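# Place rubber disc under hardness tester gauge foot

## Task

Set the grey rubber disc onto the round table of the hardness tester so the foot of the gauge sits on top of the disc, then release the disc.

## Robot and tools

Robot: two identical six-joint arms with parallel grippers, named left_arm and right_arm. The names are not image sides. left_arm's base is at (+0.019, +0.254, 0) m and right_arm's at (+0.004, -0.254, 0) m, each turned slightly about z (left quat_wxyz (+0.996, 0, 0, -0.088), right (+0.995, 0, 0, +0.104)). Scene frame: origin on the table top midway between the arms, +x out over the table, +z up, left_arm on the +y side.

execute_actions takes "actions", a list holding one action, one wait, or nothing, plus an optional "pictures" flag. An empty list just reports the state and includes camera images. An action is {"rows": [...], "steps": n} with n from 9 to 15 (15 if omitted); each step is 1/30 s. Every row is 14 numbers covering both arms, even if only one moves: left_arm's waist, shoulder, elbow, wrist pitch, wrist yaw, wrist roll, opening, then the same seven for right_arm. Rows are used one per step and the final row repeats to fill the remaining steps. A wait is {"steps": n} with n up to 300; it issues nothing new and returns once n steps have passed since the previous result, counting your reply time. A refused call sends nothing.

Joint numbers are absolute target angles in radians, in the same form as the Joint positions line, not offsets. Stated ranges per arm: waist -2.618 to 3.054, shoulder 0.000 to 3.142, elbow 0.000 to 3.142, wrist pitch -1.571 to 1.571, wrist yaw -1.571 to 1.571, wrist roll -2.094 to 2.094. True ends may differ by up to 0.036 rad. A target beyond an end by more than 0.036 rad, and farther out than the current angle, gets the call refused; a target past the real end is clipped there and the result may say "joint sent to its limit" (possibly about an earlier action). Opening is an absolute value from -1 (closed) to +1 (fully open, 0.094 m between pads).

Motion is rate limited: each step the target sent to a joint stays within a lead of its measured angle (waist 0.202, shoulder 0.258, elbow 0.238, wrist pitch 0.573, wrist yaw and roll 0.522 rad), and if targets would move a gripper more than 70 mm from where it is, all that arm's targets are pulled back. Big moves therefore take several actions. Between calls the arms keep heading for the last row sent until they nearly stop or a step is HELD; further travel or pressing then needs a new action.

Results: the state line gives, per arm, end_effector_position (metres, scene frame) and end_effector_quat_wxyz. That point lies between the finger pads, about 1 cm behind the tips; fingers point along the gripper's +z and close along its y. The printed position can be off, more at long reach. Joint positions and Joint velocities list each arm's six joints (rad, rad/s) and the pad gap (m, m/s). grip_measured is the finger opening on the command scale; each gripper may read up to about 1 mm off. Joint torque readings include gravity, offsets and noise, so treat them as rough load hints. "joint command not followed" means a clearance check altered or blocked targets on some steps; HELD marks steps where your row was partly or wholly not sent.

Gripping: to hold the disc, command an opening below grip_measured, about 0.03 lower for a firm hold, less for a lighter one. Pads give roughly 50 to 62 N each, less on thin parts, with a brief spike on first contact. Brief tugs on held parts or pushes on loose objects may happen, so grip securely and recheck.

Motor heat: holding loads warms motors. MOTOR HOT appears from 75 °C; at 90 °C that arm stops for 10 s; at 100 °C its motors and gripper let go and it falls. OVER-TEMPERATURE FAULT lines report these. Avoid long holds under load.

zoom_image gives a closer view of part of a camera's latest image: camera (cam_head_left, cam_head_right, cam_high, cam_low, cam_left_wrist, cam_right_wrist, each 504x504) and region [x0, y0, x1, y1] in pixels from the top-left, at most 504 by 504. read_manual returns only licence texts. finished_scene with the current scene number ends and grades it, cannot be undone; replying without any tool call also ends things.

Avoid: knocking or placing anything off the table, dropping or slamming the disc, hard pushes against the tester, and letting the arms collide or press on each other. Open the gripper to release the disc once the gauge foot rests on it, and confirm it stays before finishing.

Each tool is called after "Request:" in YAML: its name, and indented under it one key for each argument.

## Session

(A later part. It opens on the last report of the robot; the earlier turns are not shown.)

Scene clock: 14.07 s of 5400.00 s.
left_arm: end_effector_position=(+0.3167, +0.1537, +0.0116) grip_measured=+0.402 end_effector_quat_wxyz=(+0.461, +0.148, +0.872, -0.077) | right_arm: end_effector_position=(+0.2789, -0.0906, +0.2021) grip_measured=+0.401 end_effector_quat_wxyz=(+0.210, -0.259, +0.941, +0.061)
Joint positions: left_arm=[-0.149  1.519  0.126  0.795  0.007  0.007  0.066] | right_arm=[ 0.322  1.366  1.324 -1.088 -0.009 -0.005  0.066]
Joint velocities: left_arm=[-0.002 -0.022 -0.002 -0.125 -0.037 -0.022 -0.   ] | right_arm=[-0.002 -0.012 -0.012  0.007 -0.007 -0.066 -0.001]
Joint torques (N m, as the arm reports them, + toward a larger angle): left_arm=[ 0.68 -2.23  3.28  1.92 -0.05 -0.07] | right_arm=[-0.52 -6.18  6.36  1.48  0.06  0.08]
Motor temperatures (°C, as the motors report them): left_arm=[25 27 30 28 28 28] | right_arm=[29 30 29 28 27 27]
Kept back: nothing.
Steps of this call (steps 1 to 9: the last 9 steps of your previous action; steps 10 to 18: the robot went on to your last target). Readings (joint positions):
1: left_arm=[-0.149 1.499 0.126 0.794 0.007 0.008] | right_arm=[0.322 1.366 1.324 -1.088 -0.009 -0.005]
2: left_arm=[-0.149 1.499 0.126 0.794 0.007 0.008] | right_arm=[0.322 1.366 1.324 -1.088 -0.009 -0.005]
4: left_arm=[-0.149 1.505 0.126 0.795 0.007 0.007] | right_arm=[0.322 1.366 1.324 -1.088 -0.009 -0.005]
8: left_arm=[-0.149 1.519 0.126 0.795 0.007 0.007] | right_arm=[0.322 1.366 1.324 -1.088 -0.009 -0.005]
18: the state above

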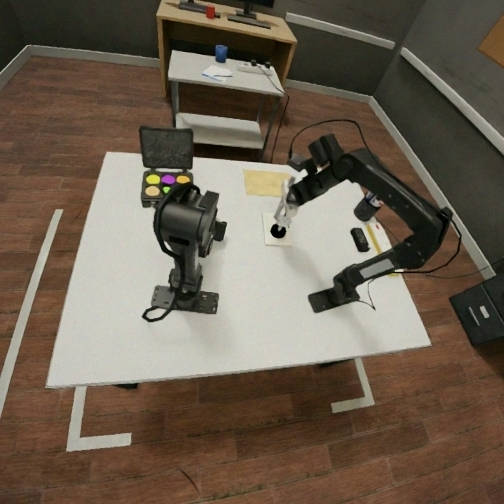

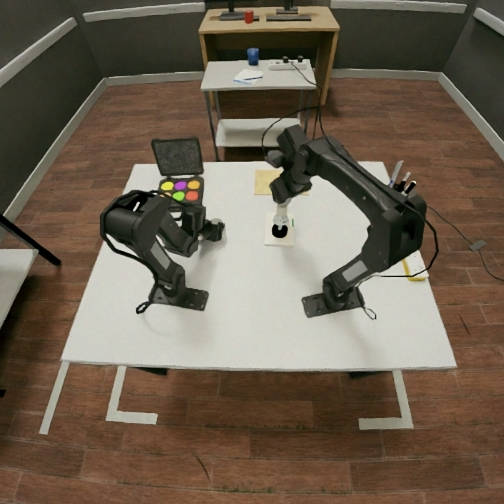

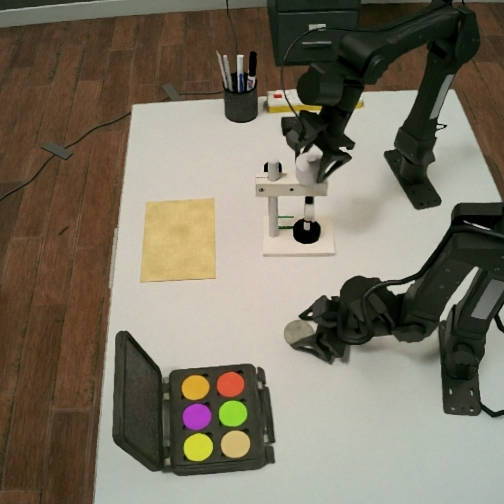

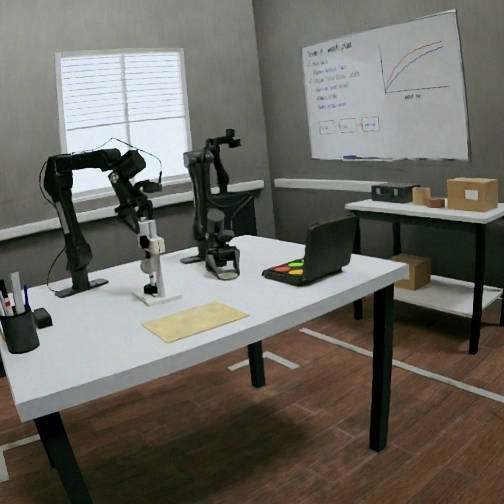

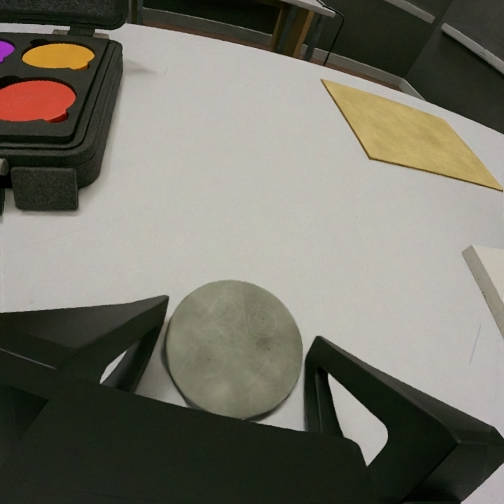

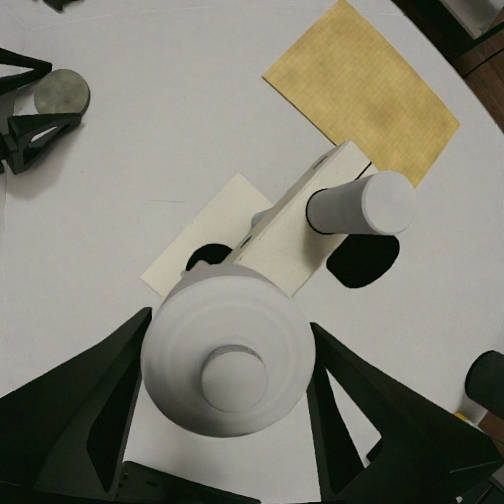

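Lower a touch more, then close both.

Request:
execute_actions:
  actions:
    - {"rows":[[-0.14,1.538,0.12,0.785,0,0,0.4,0.318,1.345,1.325,-1.058,0,0,0.36],[-0.14,1.543,0.12,0.785,0,0,0.4,0.318,1.345,1.325,-1.058,0,0,0.32],[-0.14,1.543,0.12,0.785,0,0,0.4,0.318,1.345,1.325,-1.058,0,0,0.28],[-0.14,1.543,0.12,0.785,0,0,0.36,0.318,1.345,1.325,-1.058,0,0,0.24],[-0.14,1.543,0.12,0.785,0,0,0.32,0.318,1.345,1.325,-1.058,0,0,0.2],[-0.14,1.543,0.12,0.785,0,0,0.28,0.318,1.345,1.325,-1.058,0,0,0.16],[-0.14,1.543,0.12,0.785,0,0,0.24,0.318,1.345,1.325,-1.058,0,0,0.12],[-0.14,1.543,0.12,0.785,0,0,0.2,0.318,1.345,1.325,-1.058,0,0,0.1],[-0.14,1.543,0.12,0.785,0,0,0.16,0.318,1.345,1.325,-1.058,0,0,0.1],[-0.14,1.543,0.12,0.785,0,0,0.12,0.318,1.345,1.325,-1.058,0,0,0.1],[-0.14,1.543,0.12,0.785,0,0,0.08,0.318,1.345,1.325,-1.058,0,0,0.1]],"steps":11}

Request:
execute_actions:
  actions:
    - {"steps":16}

Scene clock: 14.70 s of 5400.00 s.
left_arm: end_effector_position=(+0.3167, +0.1537, +0.0116) grip_measured=+0.402 end_effector_quat_wxyz=(+0.461, +0.148, +0.872, -0.077) | right_arm: end_effector_position=(+0.2789, -0.0906, +0.2021) grip_measured=+0.338 end_effector_quat_wxyz=(+0.210, -0.259, +0.941, +0.061)
Joint positions: left_arm=[-0.149  1.519  0.126  0.795  0.007  0.007  0.066] | right_arm=[ 0.322  1.366  1.324 -1.088 -0.009 -0.005  0.063]
Joint velocities: left_arm=[ 0.002  0.017 -0.002 -0.022 -0.022 -0.081  0.   ] | right_arm=[-0.007  0.002 -0.007  0.051 -0.022  0.007 -0.033]
Joint torques (N m, as the arm reports them, + toward a larger angle): left_arm=[ 0.69 -1.47  3.26  1.92 -0.05 -0.07] | right_arm=[-0.27 -6.18  6.37  1.48  0.06  0.06]
Motor temperatures (°C, as the motors report them): left_arm=[25 27 30 29 28 28] | right_arm=[29 30 29 28 27 27]
Steps of this call (steps 1 to 15: the robot went on to your last target; steps 16 to 17: nothing new was sent; steps 18 to 19: the first 2 steps of this action). Readings (joint positions):
18: left_arm=[-0.149 1.519 0.126 0.795 0.007 0.007] | right_arm=[0.322 1.366 1.324 -1.088 -0.009 -0.005]
19: the state above

Scene clock: 15.23 s of 5400.00 s.
left_arm: end_effector_position=(+0.3169, +0.1537, +0.0113) grip_measured=+0.232 end_effector_quat_wxyz=(+0.461, +0.147, +0.872, -0.077) | right_arm: end_effector_position=(+0.2783, -0.0892, +0.2022) grip_measured=+0.226 end_effector_quat_wxyz=(+0.210, -0.259, +0.941, +0.065)
Joint positions: left_arm=[-0.149  1.523  0.126  0.799  0.007  0.007  0.058] | right_arm=[ 0.322  1.366  1.324 -1.087 -0.017 -0.005  0.058]
Joint velocities: left_arm=[-0.012 -0.002 -0.002 -0.007 -0.007 -0.007  0.   ] | right_arm=[-0.017 -0.017 -0.022 -0.022  0.007  0.007 -0.001]
Joint torques (N m, as the arm reports them, + toward a larger angle): left_arm=[ 0.69 -1.81  3.24  1.87 -0.05 -0.07] | right_arm=[-0.3  -6.19  6.39  1.49  0.14  0.08]
Motor temperatures (°C, as the motors report them): left_arm=[25 27 30 29 28 28] | right_arm=[29 30 29 28 28 27]
Kept back: nothing.
Steps of this call (steps 1 to 9: the last 9 steps of your previous action; steps 10 to 15: the robot went on to your last target; step 16: nothing new was sent). Readings (joint positions):
1: left_arm=[-0.149 1.519 0.126 0.795 0.007 0.007] | right_arm=[0.322 1.366 1.324 -1.087 -0.011 -0.005]
2: left_arm=[-0.149 1.519 0.126 0.795 0.007 0.007] | right_arm=[0.322 1.366 1.324 -1.087 -0.015 -0.005]
4: left_arm=[-0.149 1.519 0.126 0.795 0.007 0.007] | right_arm=[0.322 1.366 1.324 -1.087 -0.017 -0.005]
8: left_arm=[-0.149 1.522 0.126 0.798 0.007 0.007] | right_arm=[0.322 1.366 1.324 -1.087 -0.017 -0.005]
16: the state above
All arms were judged still, so your last target was given up. Only a new action makes them travel on or press farther. Fingers that are still opening or closing keep moving.

Request:
execute_actions:
  actions:
    - {"rows":[[-0.15,1.515,0.14,0.785,0,0,0.18,0.32,1.345,1.335,-1.058,-0.01,0,0.15],[-0.15,1.50,0.155,0.77,0,0,0.18,0.32,1.343,1.345,-1.056,-0.01,0,0.15],[-0.15,1.49,0.17,0.745,0,0,0.18,0.32,1.341,1.355,-1.054,-0.01,0,0.15],[-0.15,1.48,0.185,0.72,0,0,0.18,0.32,1.339,1.365,-1.052,-0.01,0,0.15],[-0.16,1.47,0.2,0.69,0,0,0.18,0.32,1.337,1.372,-1.05,-0.01,0,0.15],[-0.17,1.46,0.215,0.66,0,0,0.18,0.32,1.335,1.379,-1.05,-0.01,0,0.15],[-0.19,1.45,0.23,0.63,0,0,0.18,0.32,1.333,1.386,-1.05,-0.01,0,0.15],[-0.21,1.44,0.245,0.6,0,0,0.18,0.32,1.331,1.393,-1.052,-0.01,0,0.15],[-0.24,1.43,0.26,0.575,0,0,0.18,0.32,1.33,1.4,-1.055,-0.01,0,0.15],[-0.27,1.42,0.275,0.55,0,0,0.18,0.32,1.33,1.406,-1.058,-0.01,0,0.15],[-0.30,1.41,0.29,0.525,0,0,0.18,0.32,1.33,1.412,-1.061,-0.01,0,0.15],[-0.33,1.40,0.305,0.5,0,0,0.18,0.32,1.33,1.418,-1.064,-0.01,0,0.15],[-0.36,1.39,0.318,0.475,0,0,0.18,0.32,1.33,1.423,-1.067,-0.01,0,0.15],[-0.39,1.38,0.33,0.455,0,0,0.18,0.32,1.33,1.427,-1.07,-0.01,0,0.15],[-0.42,1.372,0.34,0.44,0,0,0.18,0.32,1.33,1.43,-1.07,-0.01,0,0.15]],"steps":15}

Request:
execute_actions:
  actions:
    - {"rows":[[-0.455,1.372,0.34,0.44,0,0,0.18,0.32,1.33,1.43,-1.07,-0.01,0,0.15],[-0.49,1.372,0.34,0.44,0,0,0.18,0.32,1.33,1.43,-1.07,-0.01,0,0.15],[-0.525,1.372,0.34,0.44,0,0,0.18,0.32,1.33,1.43,-1.07,-0.01,0,0.15],[-0.56,1.372,0.34,0.44,0,0,0.18,0.32,1.33,1.43,-1.07,-0.01,0,0.15],[-0.595,1.372,0.34,0.44,0,0,0.18,0.32,1.33,1.43,-1.07,-0.01,0,0.15],[-0.63,1.372,0.34,0.44,0,0,0.18,0.32,1.33,1.43,-1.07,-0.01,0,0.15],[-0.66,1.372,0.34,0.44,0,0,0.18,0.32,1.33,1.43,-1.07,-0.01,0,0.15],[-0.69,1.372,0.34,0.44,0,0,0.18,0.32,1.33,1.43,-1.07,-0.01,0,0.15],[-0.715,1.372,0.34,0.44,0,0,0.18,0.32,1.33,1.43,-1.07,-0.01,0,0.15],[-0.735,1.372,0.34,0.44,0,0,0.18,0.32,1.33,1.43,-1.07,-0.01,0,0.15],[-0.75,1.372,0.34,0.44,0,0,0.18,0.32,1.33,1.43,-1.07,-0.01,0,0.15],[-0.757,1.372,0.34,0.44,0,0,0.18,0.32,1.33,1.43,-1.07,-0.01,0,0.15]],"steps":12}

Request:
execute_actions:
  actions:
    - {"steps":18}
  pictures: true

Request:
zoom_image:
  camera: "cam_low"
  region: [110, 200, 230, 310]

Request:
zoom_image:
  camera: "cam_head_right"
  region: [210, 160, 320, 270]

Scene clock: 19.43 s of 5400.00 s.
left_arm: end_effector_position=(+0.3230, +0.1511, +0.0168) grip_measured=+0.232 end_effector_quat_wxyz=(+0.460, +0.148, +0.872, -0.077) | right_arm: end_effector_position=(+0.2786, -0.0890, +0.2029) grip_measured=+0.226 end_effector_quat_wxyz=(+0.210, -0.260, +0.940, +0.065)
Joint positions: left_arm=[-0.151  1.5    0.159  0.742  0.006  0.007  0.058] | right_arm=[ 0.322  1.366  1.326 -1.087 -0.017 -0.005  0.058]
Joint velocities: left_arm=[-0.085 -0.266  0.403 -0.711  0.037 -0.066 -0.001] | right_arm=[ 0.007  0.012  0.037 -0.11  -0.037 -0.007 -0.   ]
Joint torques (N m, as the arm reports them, + toward a larger angle): left_arm=[-1.14 -5.3   6.27  2.07  0.   -0.04] | right_arm=[-0.15 -7.05  9.99  1.57  0.04  0.08]
Motor temperatures (°C, as the motors report them): left_arm=[25 27 30 29 28 28] | right_arm=[29 30 30 28 28 27]
Steps of this call (steps 1 to 90: nothing new was sent; then 1.00 s passed at rest; steps 91 to 96: the first 6 steps of this action). Readings (joint positions):
91: left_arm=[-0.149 1.523 0.126 0.799 0.007 0.007] | right_arm=[0.322 1.366 1.324 -1.087 -0.017 -0.005]
92: left_arm=[-0.149 1.523 0.126 0.799 0.007 0.007] | right_arm=[0.322 1.366 1.324 -1.087 -0.017 -0.005]
94: left_arm=[-0.149 1.515 0.136 0.779 0.007 0.007] | right_arm=[0.322 1.366 1.324 -1.087 -0.017 -0.005]
96: the state above

Scene clock: 19.83 s of 5400.00 s.
left_arm: end_effector_position=(+0.3042, +0.0457, +0.0597) grip_measured=+0.232 end_effector_quat_wxyz=(+0.461, +0.276, +0.830, -0.149) | right_arm: end_effector_position=(+0.2787, -0.0889, +0.2110) grip_measured=+0.226 end_effector_quat_wxyz=(+0.214, -0.259, +0.939, +0.066)
Joint positions: left_arm=[-0.46   1.391  0.318  0.513 -0.002  0.007  0.058] | right_arm=[ 0.322  1.366  1.356 -1.109 -0.017 -0.005  0.058]
Joint velocities: left_arm=[-0.984 -0.066  0.066 -0.227  0.007  0.022  0.   ] | right_arm=[ 0.002 -0.012  0.042 -0.051  0.051 -0.007 -0.   ]
Joint torques (N m, as the arm reports them, + toward a larger angle): left_arm=[-0.59 -4.97  6.31  1.66  0.04 -0.13] | right_arm=[-0.15 -7.47 11.55  1.66  0.04  0.08]
Motor temperatures (°C, as the motors report them): left_arm=[25 27 30 29 28 28] | right_arm=[29 30 30 28 28 27]
Steps of this call (steps 1 to 9: the last 9 steps of your previous action; steps 10 to 12: the first 3 steps of this action). Readings (joint positions):
10: left_arm=[-0.393 1.400 0.307 0.531 -0.001 0.007] | right_arm=[0.322 1.366 1.351 -1.106 -0.017 -0.005]
11: left_arm=[-0.426 1.394 0.314 0.521 -0.002 0.007] | right_arm=[0.322 1.366 1.354 -1.107 -0.017 -0.005]
12: the state above

Scene clock: 20.43 s of 5400.00 s.
left_arm: end_effector_position=(+0.2274, -0.0217, +0.0486) grip_measured=+0.232 end_effector_quat_wxyz=(+0.411, +0.400, +0.793, -0.205) | right_arm: end_effector_position=(+0.2786, -0.0890, +0.2112) grip_measured=+0.226 end_effector_quat_wxyz=(+0.214, -0.259, +0.939, +0.066)
Joint positions: left_arm=[-0.75   1.39   0.32   0.455  0.004  0.007  0.058] | right_arm=[ 0.322  1.366  1.356 -1.11  -0.017 -0.005  0.058]
Joint velocities: left_arm=[ 0.007  0.002 -0.007 -0.139 -0.051 -0.022  0.   ] | right_arm=[-0.007  0.002  0.002  0.022  0.022 -0.007 -0.001]
Joint torques (N m, as the arm reports them, + toward a larger angle): left_arm=[-0.56 -4.94  6.52  1.86 -0.02 -0.07] | right_arm=[-0.15 -7.43 11.7   1.59  0.03  0.08]
Motor temperatures (°C, as the motors report them): left_arm=[25 27 30 29 28 28] | right_arm=[29 30 30 28 28 27]
Kept back: nothing.
Steps of this call (steps 1 to 9: the last 9 steps of your previous action; steps 10 to 18: the robot went on to your last target). Readings (joint positions):
1: left_arm=[-0.495 1.390 0.320 0.505 -0.002 0.007] | right_arm=[0.322 1.366 1.356 -1.109 -0.017 -0.005]
2: left_arm=[-0.530 1.390 0.320 0.498 -0.002 0.007] | right_arm=[0.322 1.366 1.356 -1.110 -0.017 -0.005]
4: left_arm=[-0.600 1.390 0.320 0.481 -0.001 0.007] | right_arm=[0.322 1.366 1.356 -1.110 -0.017 -0.005]
8: left_arm=[-0.714 1.390 0.320 0.465 0.002 0.007] | right_arm=[0.322 1.366 1.356 -1.110 -0.017 -0.005]
18: the state above

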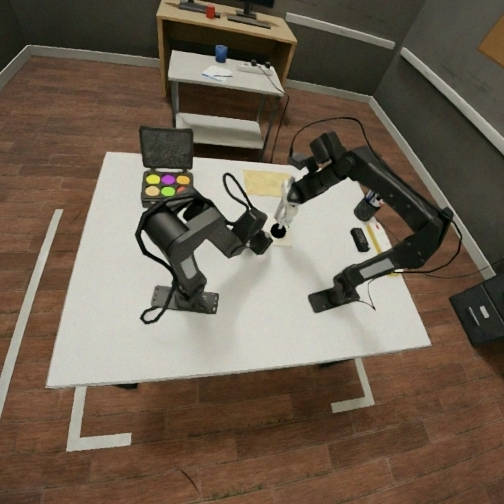

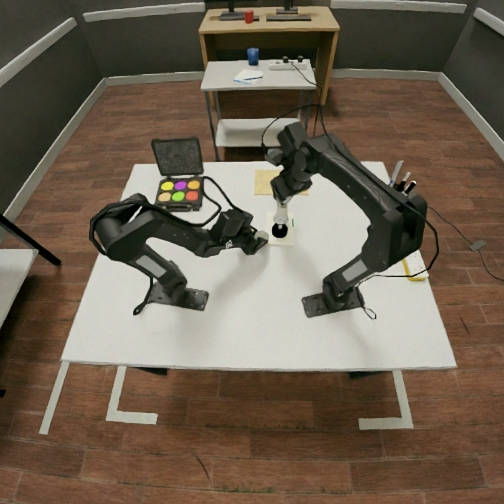

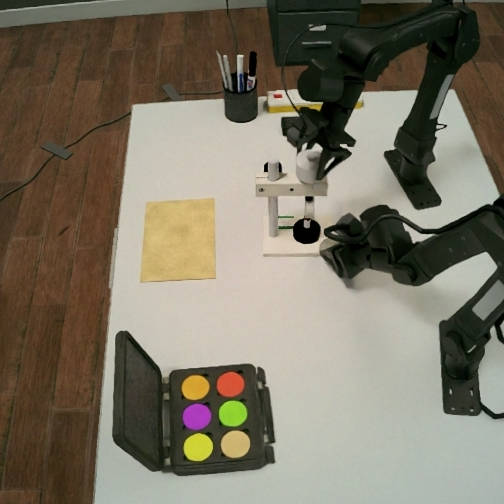

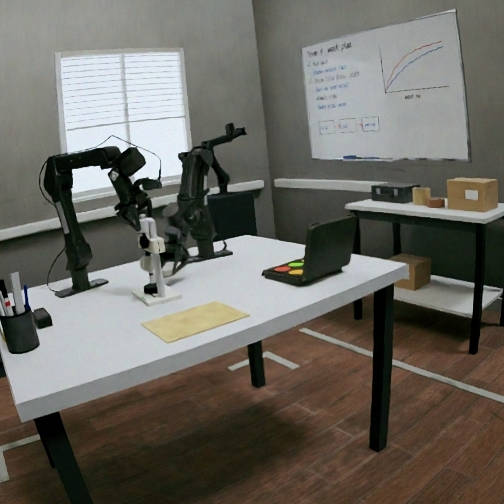

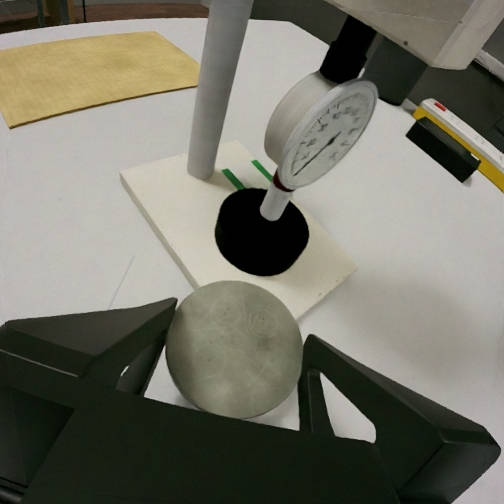

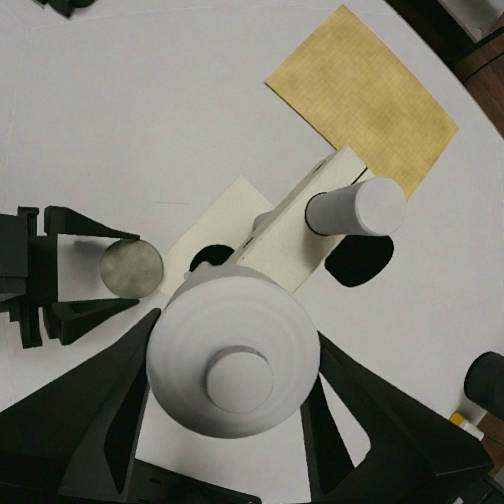

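Region (110, 200, 230, 310) of cam_low's 504x504 image, scaled by 4.200, with more detail than that image has; it fills the top 462 rows of this view, and the rest is white.

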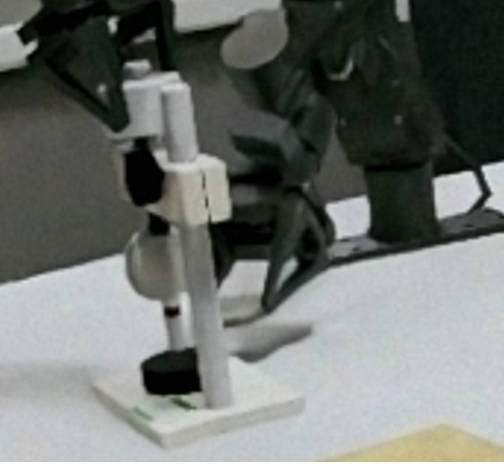

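Region (210, 160, 320, 270) of cam_head_right's 504x504 image, scaled by 4.582, with more detail than that image has.

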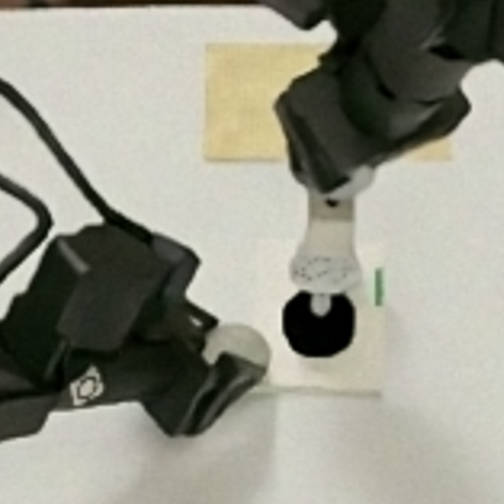

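Request:
execute_actions:
  actions:
    - {"rows":[[-0.757,1.395,0.345,0.47,0,0,0.18,0.32,1.33,1.435,-1.073,-0.01,0,0.15],[-0.757,1.41,0.35,0.485,0,0,0.18,0.32,1.33,1.44,-1.076,-0.01,0,0.15],[-0.757,1.425,0.358,0.498,0,0,0.18,0.32,1.33,1.445,-1.08,-0.01,0,0.15],[-0.757,1.44,0.366,0.508,0,0,0.18,0.32,1.33,1.45,-1.084,-0.01,0,0.15],[-0.757,1.455,0.375,0.516,0,0,0.18,0.32,1.33,1.455,-1.088,-0.01,0,0.15],[-0.757,1.47,0.384,0.523,0,0,0.18,0.32,1.33,1.46,-1.092,-0.01,0,0.15],[-0.757,1.485,0.393,0.528,0,0,0.18,0.32,1.33,1.465,-1.096,-0.01,0,0.15],[-0.757,1.5,0.403,0.532,0,0,0.18,0.32,1.33,1.47,-1.1,-0.01,0,0.15],[-0.757,1.515,0.413,0.535,0,0,0.18,0.32,1.33,1.475,-1.104,-0.01,0,0.15],[-0.757,1.53,0.424,0.535,0,0,0.18,0.32,1.33,1.48,-1.108,-0.01,0,0.15],[-0.757,1.545,0.435,0.535,0,0,0.18,0.32,1.33,1.48,-1.108,-0.01,0,0.15],[-0.757,1.558,0.446,0.535,0,0,0.18,0.32,1.33,1.48,-1.108,-0.01,0,0.15],[-0.757,1.57,0.456,0.535,0,0,0.18,0.32,1.33,1.48,-1.108,-0.01,0,0.15],[-0.757,1.58,0.464,0.535,0,0,0.18,0.32,1.33,1.48,-1.108,-0.01,0,0.15]],"steps":14}

Request:
execute_actions:
  actions:
    - {"steps":18}
  pictures: true

Request:
zoom_image:
  camera: "cam_low"
  region: [110, 200, 230, 310]

Request:
zoom_image:
  camera: "cam_head_right"
  region: [210, 160, 320, 270]

Scene clock: 21.67 s of 5400.00 s.
left_arm: end_effector_position=(+0.2304, -0.0257, +0.0484) grip_measured=+0.232 end_effector_quat_wxyz=(+0.414, +0.399, +0.792, -0.206) | right_arm: end_effector_position=(+0.2787, -0.0889, +0.2145) grip_measured=+0.226 end_effector_quat_wxyz=(+0.216, -0.259, +0.939, +0.066)
Joint positions: left_arm=[-0.75   1.417  0.331  0.476  0.004  0.007  0.058] | right_arm=[ 0.322  1.366  1.368 -1.118 -0.017 -0.005  0.058]
Joint velocities: left_arm=[-0.027  0.413  0.222  0.154 -0.022 -0.095 -0.001] | right_arm=[ 0.027  0.002  0.154 -0.125 -0.022  0.007 -0.001]
Joint torques (N m, as the arm reports them, + toward a larger angle): left_arm=[-0.57 -2.64  7.19  2.12 -0.02 -0.07] | right_arm=[-0.16 -7.46 11.96  1.67  0.03  0.07]
Motor temperatures (°C, as the motors report them): left_arm=[25 27 30 29 28 28] | right_arm=[29 30 31 28 28 27]
Steps of this call (steps 1 to 15: the robot went on to your last target; steps 16 to 32: nothing new was sent; steps 33 to 37: the first 5 steps of this action). Readings (joint positions):
33: left_arm=[-0.750 1.390 0.320 0.455 0.004 0.007] | right_arm=[0.322 1.366 1.356 -1.110 -0.017 -0.005]
34: left_arm=[-0.750 1.391 0.320 0.458 0.004 0.007] | right_arm=[0.322 1.366 1.357 -1.111 -0.017 -0.005]
36: left_arm=[-0.750 1.404 0.324 0.470 0.004 0.007] | right_arm=[0.322 1.366 1.363 -1.115 -0.017 -0.005]
37: the state above

Scene clock: 22.27 s of 5400.00 s.
left_arm: end_effector_position=(+0.2496, -0.0511, +0.0451) grip_measured=+0.232 end_effector_quat_wxyz=(+0.416, +0.399, +0.791, -0.207) | right_arm: end_effector_position=(+0.2787, -0.0889, +0.2236) grip_measured=+0.226 end_effector_quat_wxyz=(+0.220, -0.259, +0.938, +0.068)
Joint positions: left_arm=[-0.75   1.569  0.437  0.526  0.004  0.007  0.058] | right_arm=[ 0.322  1.367  1.403 -1.143 -0.017 -0.005  0.058]
Joint velocities: left_arm=[-0.002 -0.002  0.012  0.022 -0.007  0.007 -0.001] | right_arm=[-0.007  0.007  0.007  0.022 -0.051 -0.037  0.001]
Joint torques (N m, as the arm reports them, + toward a larger angle): left_arm=[-0.58 -4.18  6.76  2.07 -0.02 -0.07] | right_arm=[-0.15 -7.48 11.9   1.57  0.03  0.08]
Motor temperatures (°C, as the motors report them): left_arm=[25 27 30 29 28 28] | right_arm=[29 30 31 28 28 27]
Kept back: nothing.
Steps of this call (steps 1 to 9: the last 9 steps of your previous action; steps 10 to 18: the robot went on to your last target). Readings (joint positions):
1: left_arm=[-0.750 1.432 0.339 0.483 0.004 0.007] | right_arm=[0.322 1.366 1.373 -1.122 -0.017 -0.005]
2: left_arm=[-0.750 1.448 0.349 0.490 0.004 0.007] | right_arm=[0.322 1.366 1.380 -1.126 -0.017 -0.005]
4: left_arm=[-0.750 1.479 0.369 0.502 0.004 0.007] | right_arm=[0.322 1.366 1.391 -1.134 -0.017 -0.005]
8: left_arm=[-0.750 1.537 0.411 0.517 0.004 0.007] | right_arm=[0.322 1.367 1.403 -1.143 -0.017 -0.005]
18: the state above

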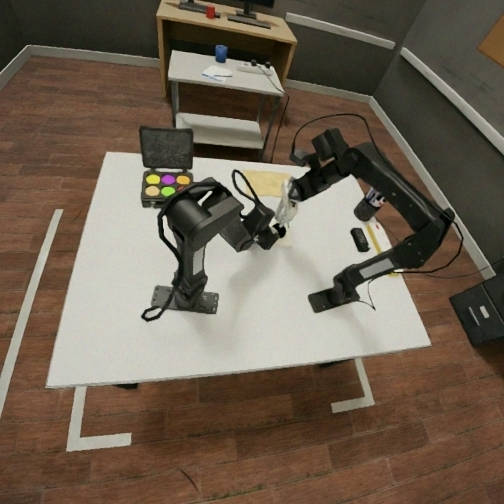

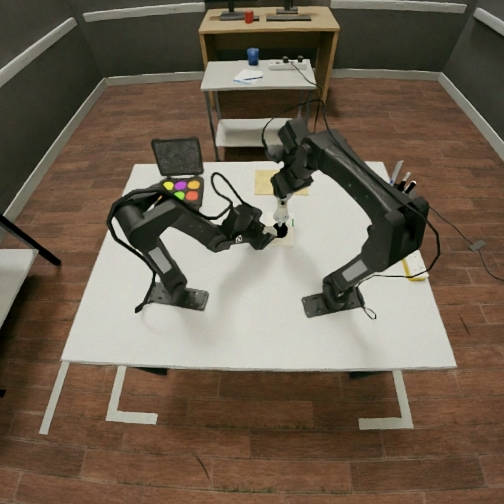

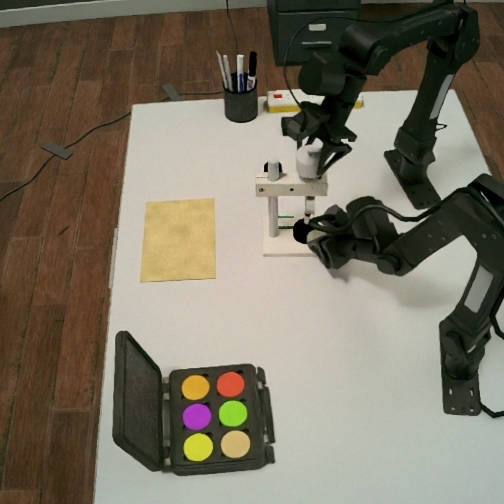

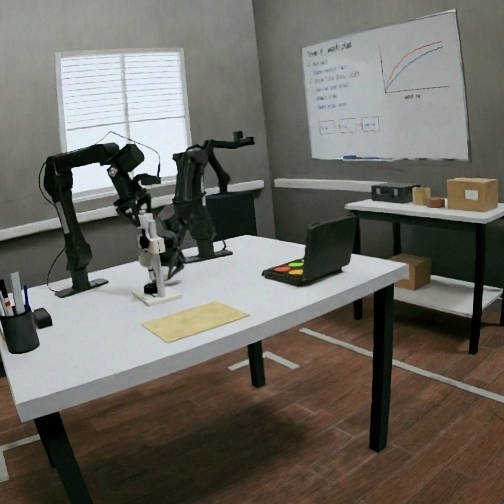

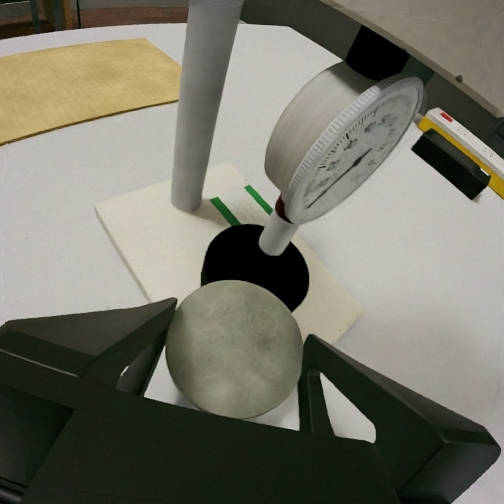

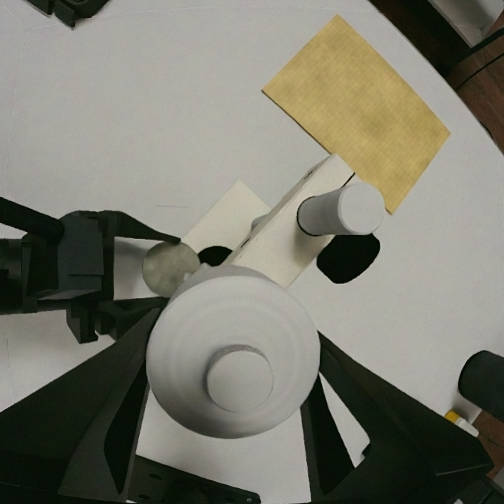

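Region (110, 200, 230, 310) of cam_low's 504x504 image, scaled by 4.200, with more detail than that image has; it fills the top 462 rows of this view, and the rest is white.

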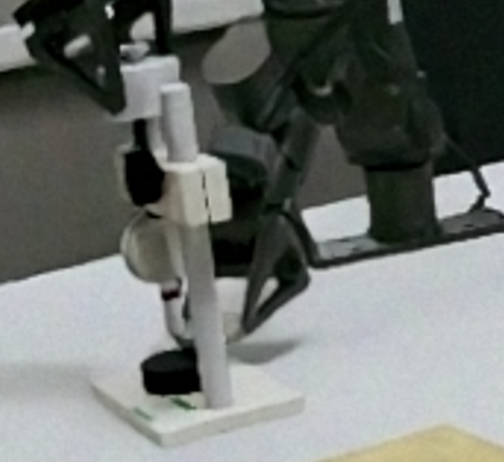

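Region (210, 160, 320, 270) of cam_head_right's 504x504 image, scaled by 4.582, with more detail than that image has.

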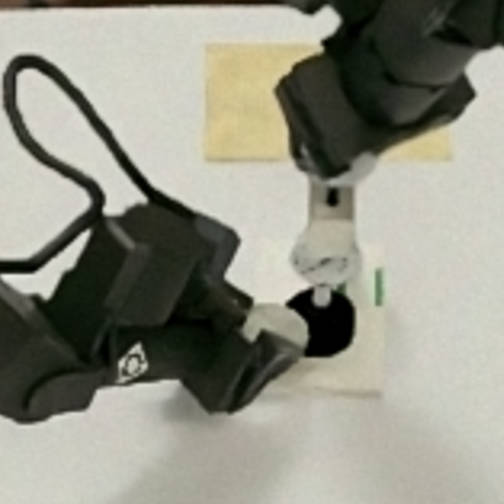

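Request:
execute_actions:
  actions:
    - {"rows":[[-0.757,1.582,0.474,0.535,0,0,0.18,0.32,1.33,1.48,-1.108,-0.01,0,0.15],[-0.757,1.59,0.484,0.535,0,0,0.18,0.32,1.33,1.48,-1.108,-0.01,0,0.15],[-0.757,1.6,0.494,0.535,0,0,0.18,0.32,1.33,1.48,-1.108,-0.01,0,0.15],[-0.757,1.61,0.504,0.535,0,0,0.18,0.32,1.33,1.48,-1.108,-0.01,0,0.15],[-0.757,1.62,0.514,0.535,0,0,0.18,0.32,1.33,1.48,-1.108,-0.01,0,0.15],[-0.757,1.63,0.524,0.535,0,0,0.18,0.32,1.33,1.48,-1.108,-0.01,0,0.15],[-0.757,1.64,0.534,0.535,0,0,0.18,0.32,1.33,1.48,-1.108,-0.01,0,0.15],[-0.757,1.65,0.544,0.535,0,0,0.18,0.32,1.33,1.48,-1.108,-0.01,0,0.15],[-0.757,1.66,0.554,0.535,0,0,0.18,0.32,1.33,1.48,-1.108,-0.01,0,0.15],[-0.757,1.669,0.564,0.535,0,0,0.18,0.32,1.33,1.48,-1.108,-0.01,0,0.15],[-0.757,1.677,0.573,0.535,0,0,0.18,0.32,1.33,1.48,-1.108,-0.01,0,0.15],[-0.757,1.684,0.58,0.535,0,0,0.18,0.32,1.33,1.48,-1.108,-0.01,0,0.15]],"steps":12}

Request:
execute_actions:
  actions:
    - {"steps":16}
  pictures: true

Request:
zoom_image:
  camera: "cam_low"
  region: [120, 220, 210, 310]

Request:
zoom_image:
  camera: "cam_head_right"
  region: [210, 160, 320, 270]

Scene clock: 23.37 s of 5400.00 s.
left_arm: end_effector_position=(+0.2485, -0.0497, +0.0401) grip_measured=+0.232 end_effector_quat_wxyz=(+0.408, +0.400, +0.795, -0.204) | right_arm: end_effector_position=(+0.2787, -0.0889, +0.2236) grip_measured=+0.226 end_effector_quat_wxyz=(+0.220, -0.259, +0.938, +0.068)
Joint positions: left_arm=[-0.75   1.577  0.439  0.514  0.004  0.004  0.058] | right_arm=[ 0.322  1.367  1.403 -1.143 -0.017 -0.005  0.058]
Joint velocities: left_arm=[ 0.002  0.056  0.051 -0.212 -0.007 -0.066 -0.   ] | right_arm=[ 0.007  0.002 -0.027  0.022 -0.007 -0.007  0.   ]
Joint torques (N m, as the arm reports them, + toward a larger angle): left_arm=[-0.42 -3.53  8.48  2.43 -0.04 -0.06] | right_arm=[-0.15 -7.48 11.89  1.57  0.04  0.08]
Motor temperatures (°C, as the motors report them): left_arm=[25 28 31 30 28 28] | right_arm=[29 30 32 28 28 27]
Steps of this call (steps 1 to 15: the robot went on to your last target; steps 16 to 30: nothing new was sent; steps 31 to 33: the first 3 steps of this action). Readings (joint positions):
31: left_arm=[-0.750 1.576 0.437 0.516 0.004 0.004] | right_arm=[0.322 1.367 1.403 -1.143 -0.017 -0.005]
32: left_arm=[-0.750 1.576 0.437 0.516 0.004 0.004] | right_arm=[0.322 1.367 1.403 -1.143 -0.017 -0.005]
33: the state above

Scene clock: 23.90 s of 5400.00 s.
left_arm: end_effector_position=(+0.2681, -0.0759, +0.0472) grip_measured=+0.232 end_effector_quat_wxyz=(+0.419, +0.396, +0.789, -0.210) | right_arm: end_effector_position=(+0.2786, -0.0889, +0.2236) grip_measured=+0.226 end_effector_quat_wxyz=(+0.219, -0.260, +0.938, +0.068)
Joint positions: left_arm=[-0.75   1.674  0.552  0.527  0.004  0.003  0.058] | right_arm=[ 0.322  1.367  1.403 -1.144 -0.017 -0.006  0.058]
Joint velocities: left_arm=[ 0.007  0.007  0.002 -0.022  0.037  0.022 -0.   ] | right_arm=[-0.017  0.012  0.002 -0.037  0.051 -0.037 -0.   ]
Joint torques (N m, as the arm reports them, + toward a larger angle): left_arm=[-0.59 -5.39  6.9   2.08 -0.02 -0.04] | right_arm=[-0.15 -7.5  11.9   1.56  0.04  0.08]
Motor temperatures (°C, as the motors report them): left_arm=[25 28 31 30 28 28] | right_arm=[29 30 32 28 28 27]
Kept back: nothing.
Steps of this call (steps 1 to 9: the last 9 steps of your previous action; steps 10 to 16: the robot went on to your last target). Readings (joint positions):
1: left_arm=[-0.750 1.580 0.442 0.510 0.004 0.004] | right_arm=[0.322 1.367 1.403 -1.143 -0.017 -0.005]
2: left_arm=[-0.750 1.584 0.446 0.504 0.004 0.003] | right_arm=[0.322 1.367 1.403 -1.143 -0.017 -0.005]
4: left_arm=[-0.750 1.593 0.468 0.512 0.004 0.003] | right_arm=[0.322 1.367 1.403 -1.144 -0.017 -0.006]
8: left_arm=[-0.750 1.648 0.533 0.524 0.004 0.003] | right_arm=[0.322 1.367 1.403 -1.144 -0.017 -0.006]
16: the state above

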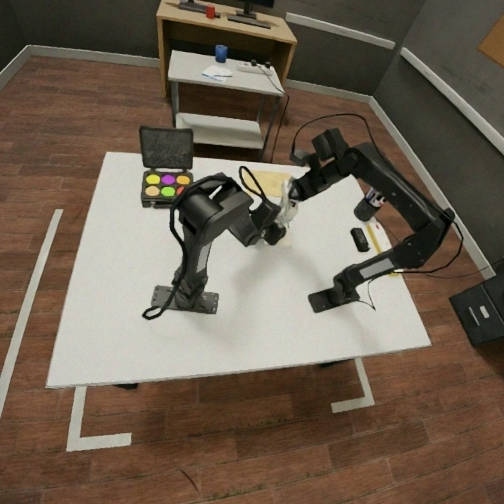

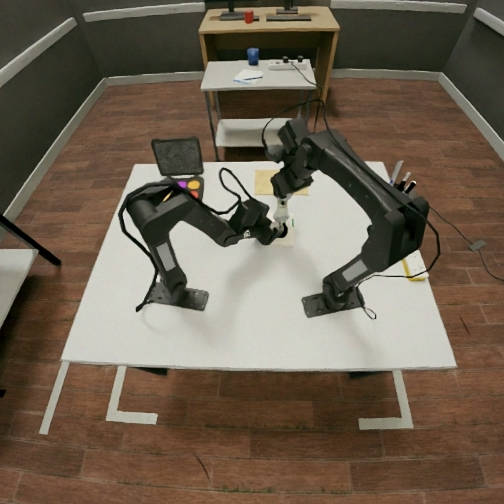

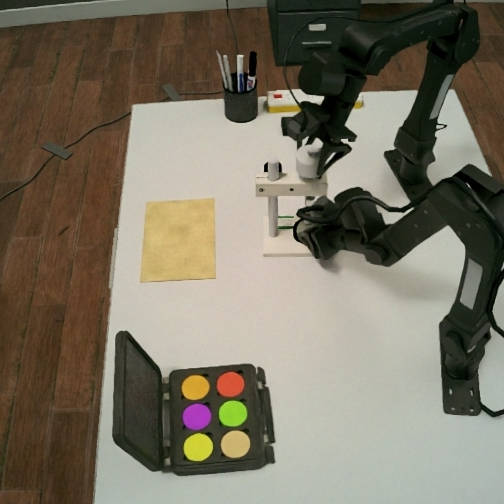

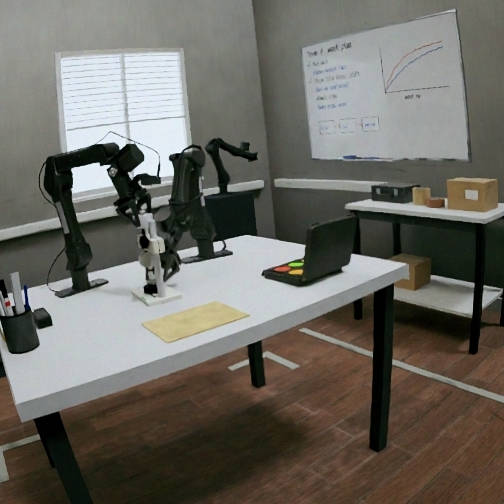

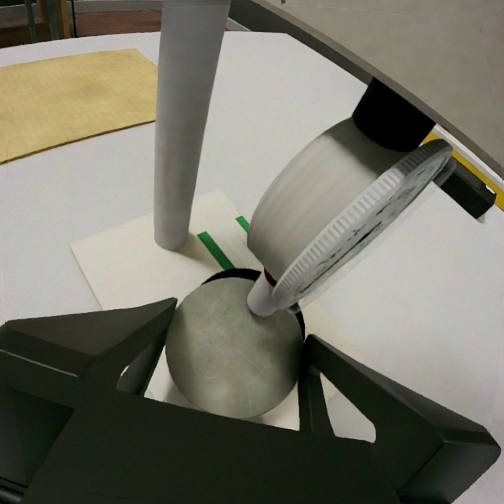

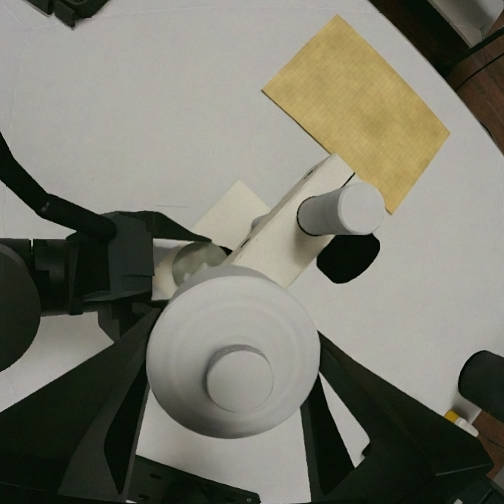

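Region (120, 220, 210, 310) of cam_low's 504x504 image, scaled by 5.600, with more detail than that image has.

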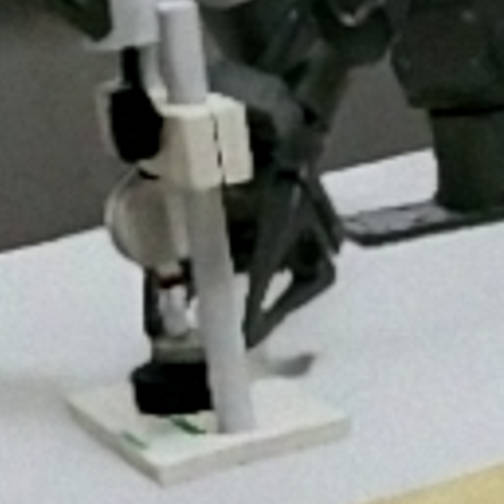

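Region (210, 160, 320, 270) of cam_head_right's 504x504 image, scaled by 4.582, with more detail than that image has.

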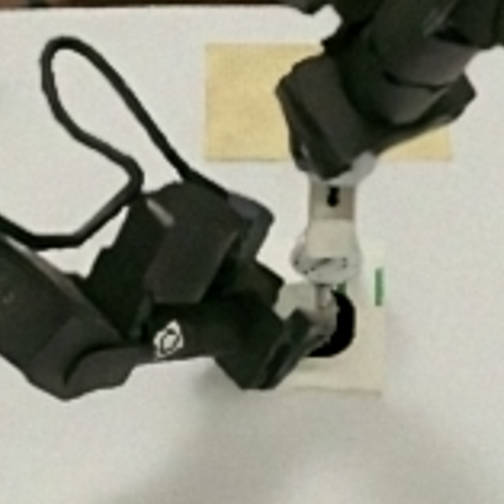

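Request:
execute_actions:
  actions:
    - {"rows":[[-0.759,1.69,0.588,0.53,0,0,0.18,0.32,1.33,1.48,-1.108,-0.01,0,0.15],[-0.761,1.697,0.596,0.53,0,0,0.18,0.32,1.33,1.48,-1.108,-0.01,0,0.15],[-0.763,1.705,0.604,0.53,0,0,0.18,0.32,1.33,1.48,-1.108,-0.01,0,0.15],[-0.765,1.712,0.612,0.53,0,0,0.18,0.32,1.33,1.48,-1.108,-0.01,0,0.15],[-0.766,1.72,0.62,0.53,0,0,0.18,0.32,1.33,1.48,-1.108,-0.01,0,0.15],[-0.766,1.727,0.628,0.53,0,0,0.18,0.32,1.33,1.48,-1.108,-0.01,0,0.15],[-0.766,1.734,0.636,0.53,0,0,0.18,0.32,1.33,1.48,-1.108,-0.01,0,0.15],[-0.766,1.74,0.642,0.53,0,0,0.18,0.32,1.33,1.48,-1.108,-0.01,0,0.15],[-0.766,1.744,0.642,0.53,0,0,0.18,0.32,1.33,1.48,-1.108,-0.01,0,0.15],[-0.766,1.748,0.642,0.53,0,0,0.18,0.32,1.33,1.48,-1.108,-0.01,0,0.15],[-0.766,1.752,0.642,0.53,0,0,0.18,0.32,1.33,1.48,-1.108,-0.01,0,0.15]],"steps":11}

Request:
execute_actions:
  actions:
    - {"steps":16}
  pictures: true

Request:
zoom_image:
  camera: "cam_low"
  region: [120, 240, 190, 310]

Request:
zoom_image:
  camera: "cam_head_right"
  region: [240, 180, 320, 260]

Scene clock: 24.87 s of 5400.00 s.
left_arm: end_effector_position=(+0.2685, -0.0764, +0.0475) grip_measured=+0.232 end_effector_quat_wxyz=(+0.419, +0.396, +0.789, -0.210) | right_arm: end_effector_position=(+0.2786, -0.0889, +0.2236) grip_measured=+0.226 end_effector_quat_wxyz=(+0.219, -0.260, +0.938, +0.068)
Joint positions: left_arm=[-0.75   1.675  0.554  0.527  0.004  0.003  0.058] | right_arm=[ 0.322  1.367  1.403 -1.144 -0.017 -0.006  0.058]
Joint velocities: left_arm=[-0.002  0.085  0.085 -0.066 -0.095  0.051 -0.001] | right_arm=[ 0.002 -0.002  0.007 -0.066 -0.022  0.066  0.001]
Joint torques (N m, as the arm reports them, + toward a larger angle): left_arm=[-0.88 -4.77  7.55  2.1  -0.03 -0.03] | right_arm=[-0.16 -7.48 11.89  1.57  0.03  0.09]
Motor temperatures (°C, as the motors report them): left_arm=[25 28 31 30 28 28] | right_arm=[29 31 32 28 28 27]
Steps of this call (steps 1 to 15: the robot went on to your last target; steps 16 to 27: nothing new was sent; steps 28 to 29: the first 2 steps of this action). Readings (joint positions):
28: left_arm=[-0.750 1.674 0.552 0.527 0.004 0.003] | right_arm=[0.322 1.367 1.403 -1.144 -0.017 -0.006]
29: the state above

Scene clock: 25.40 s of 5400.00 s.
left_arm: end_effector_position=(+0.2760, -0.0915, +0.0453) grip_measured=+0.232 end_effector_quat_wxyz=(+0.419, +0.399, +0.787, -0.212) | right_arm: end_effector_position=(+0.2786, -0.0889, +0.2236) grip_measured=+0.226 end_effector_quat_wxyz=(+0.219, -0.260, +0.938, +0.068)
Joint positions: left_arm=[-0.757  1.738  0.616  0.529  0.004  0.003  0.058] | right_arm=[ 0.322  1.367  1.403 -1.144 -0.017 -0.006  0.058]
Joint velocities: left_arm=[-0.007 -0.017  0.002 -0.051  0.007 -0.007 -0.001] | right_arm=[ 0.002 -0.012 -0.007 -0.066  0.081  0.022  0.   ]
Joint torques (N m, as the arm reports them, + toward a larger angle): left_arm=[-0.71 -5.81  6.8   2.03 -0.02 -0.03] | right_arm=[-0.16 -7.49 11.9   1.57  0.04  0.09]
Motor temperatures (°C, as the motors report them): left_arm=[25 28 31 30 28 28] | right_arm=[29 31 32 28 28 27]
Kept back: nothing.
Steps of this call (steps 1 to 9: the last 9 steps of your previous action; steps 10 to 16: the robot went on to your last target). Readings (joint positions):
1: left_arm=[-0.750 1.680 0.559 0.527 0.004 0.003] | right_arm=[0.322 1.367 1.403 -1.144 -0.017 -0.006]
2: left_arm=[-0.751 1.687 0.567 0.527 0.004 0.003] | right_arm=[0.322 1.367 1.403 -1.144 -0.017 -0.006]
4: left_arm=[-0.754 1.702 0.586 0.527 0.004 0.003] | right_arm=[0.322 1.367 1.403 -1.144 -0.017 -0.006]
8: left_arm=[-0.757 1.728 0.614 0.528 0.004 0.003] | right_arm=[0.322 1.367 1.403 -1.144 -0.017 -0.006]
16: the state above

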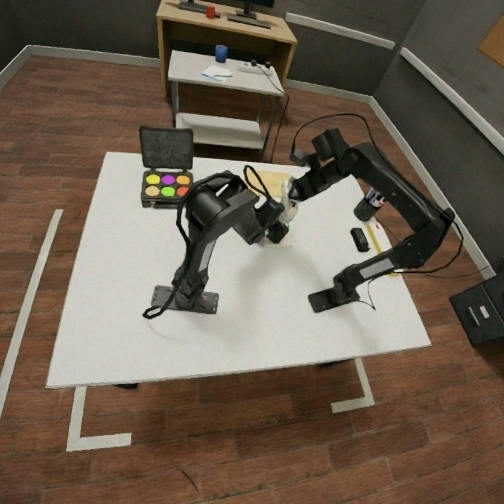

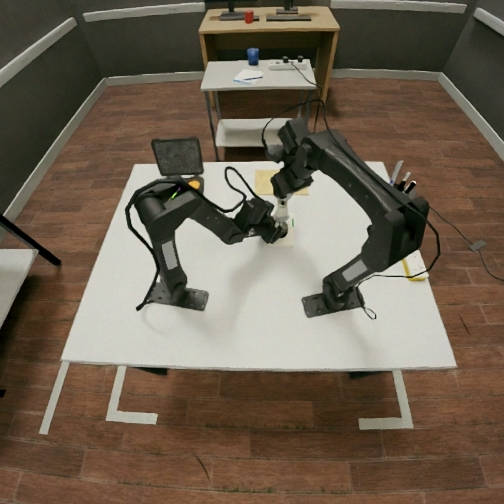

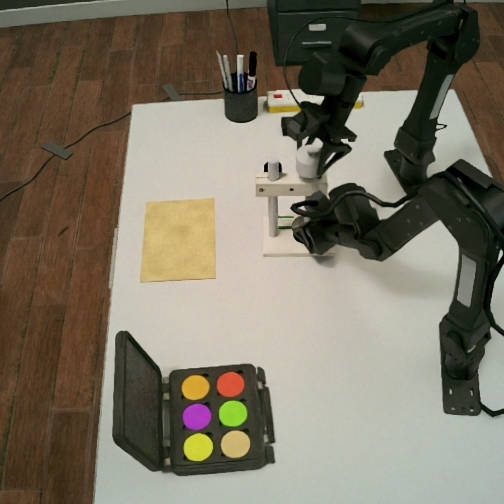

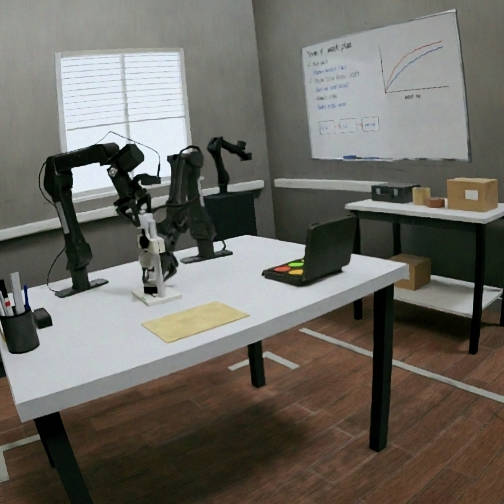

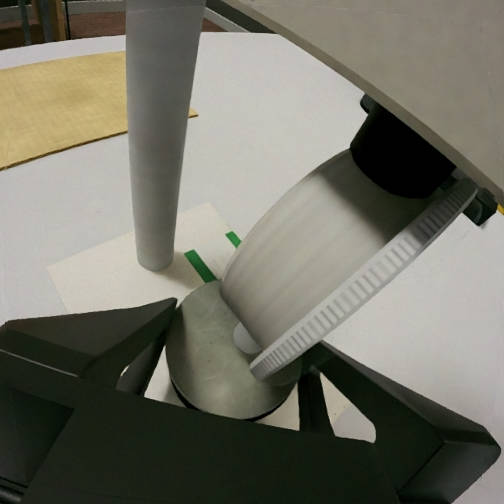

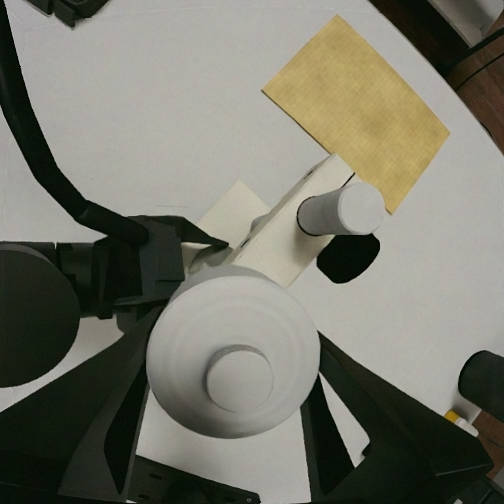

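Region (120, 240, 190, 310) of cam_low's 504x504 image, scaled by 7.200, with more detail than that image has.

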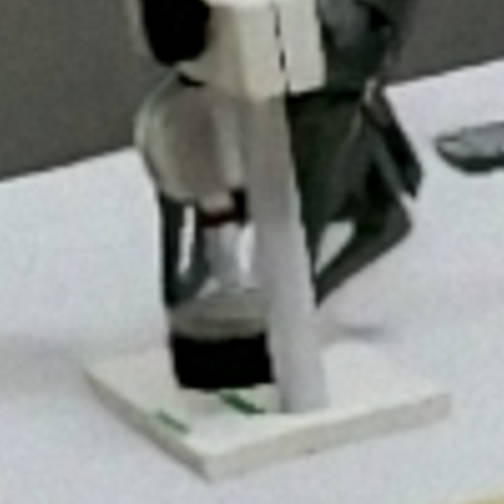

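Region (240, 180, 320, 260) of cam_head_right's 504x504 image, scaled by 6.300, with more detail than that image has.

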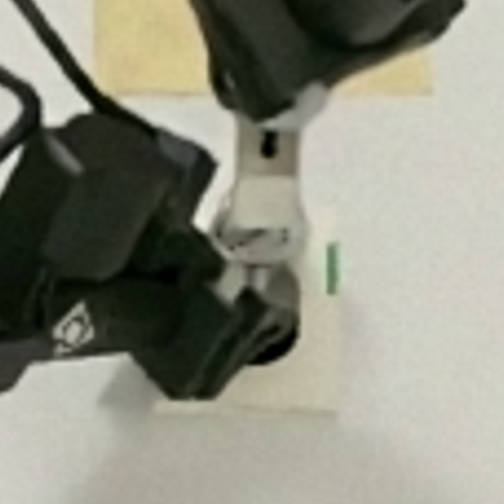

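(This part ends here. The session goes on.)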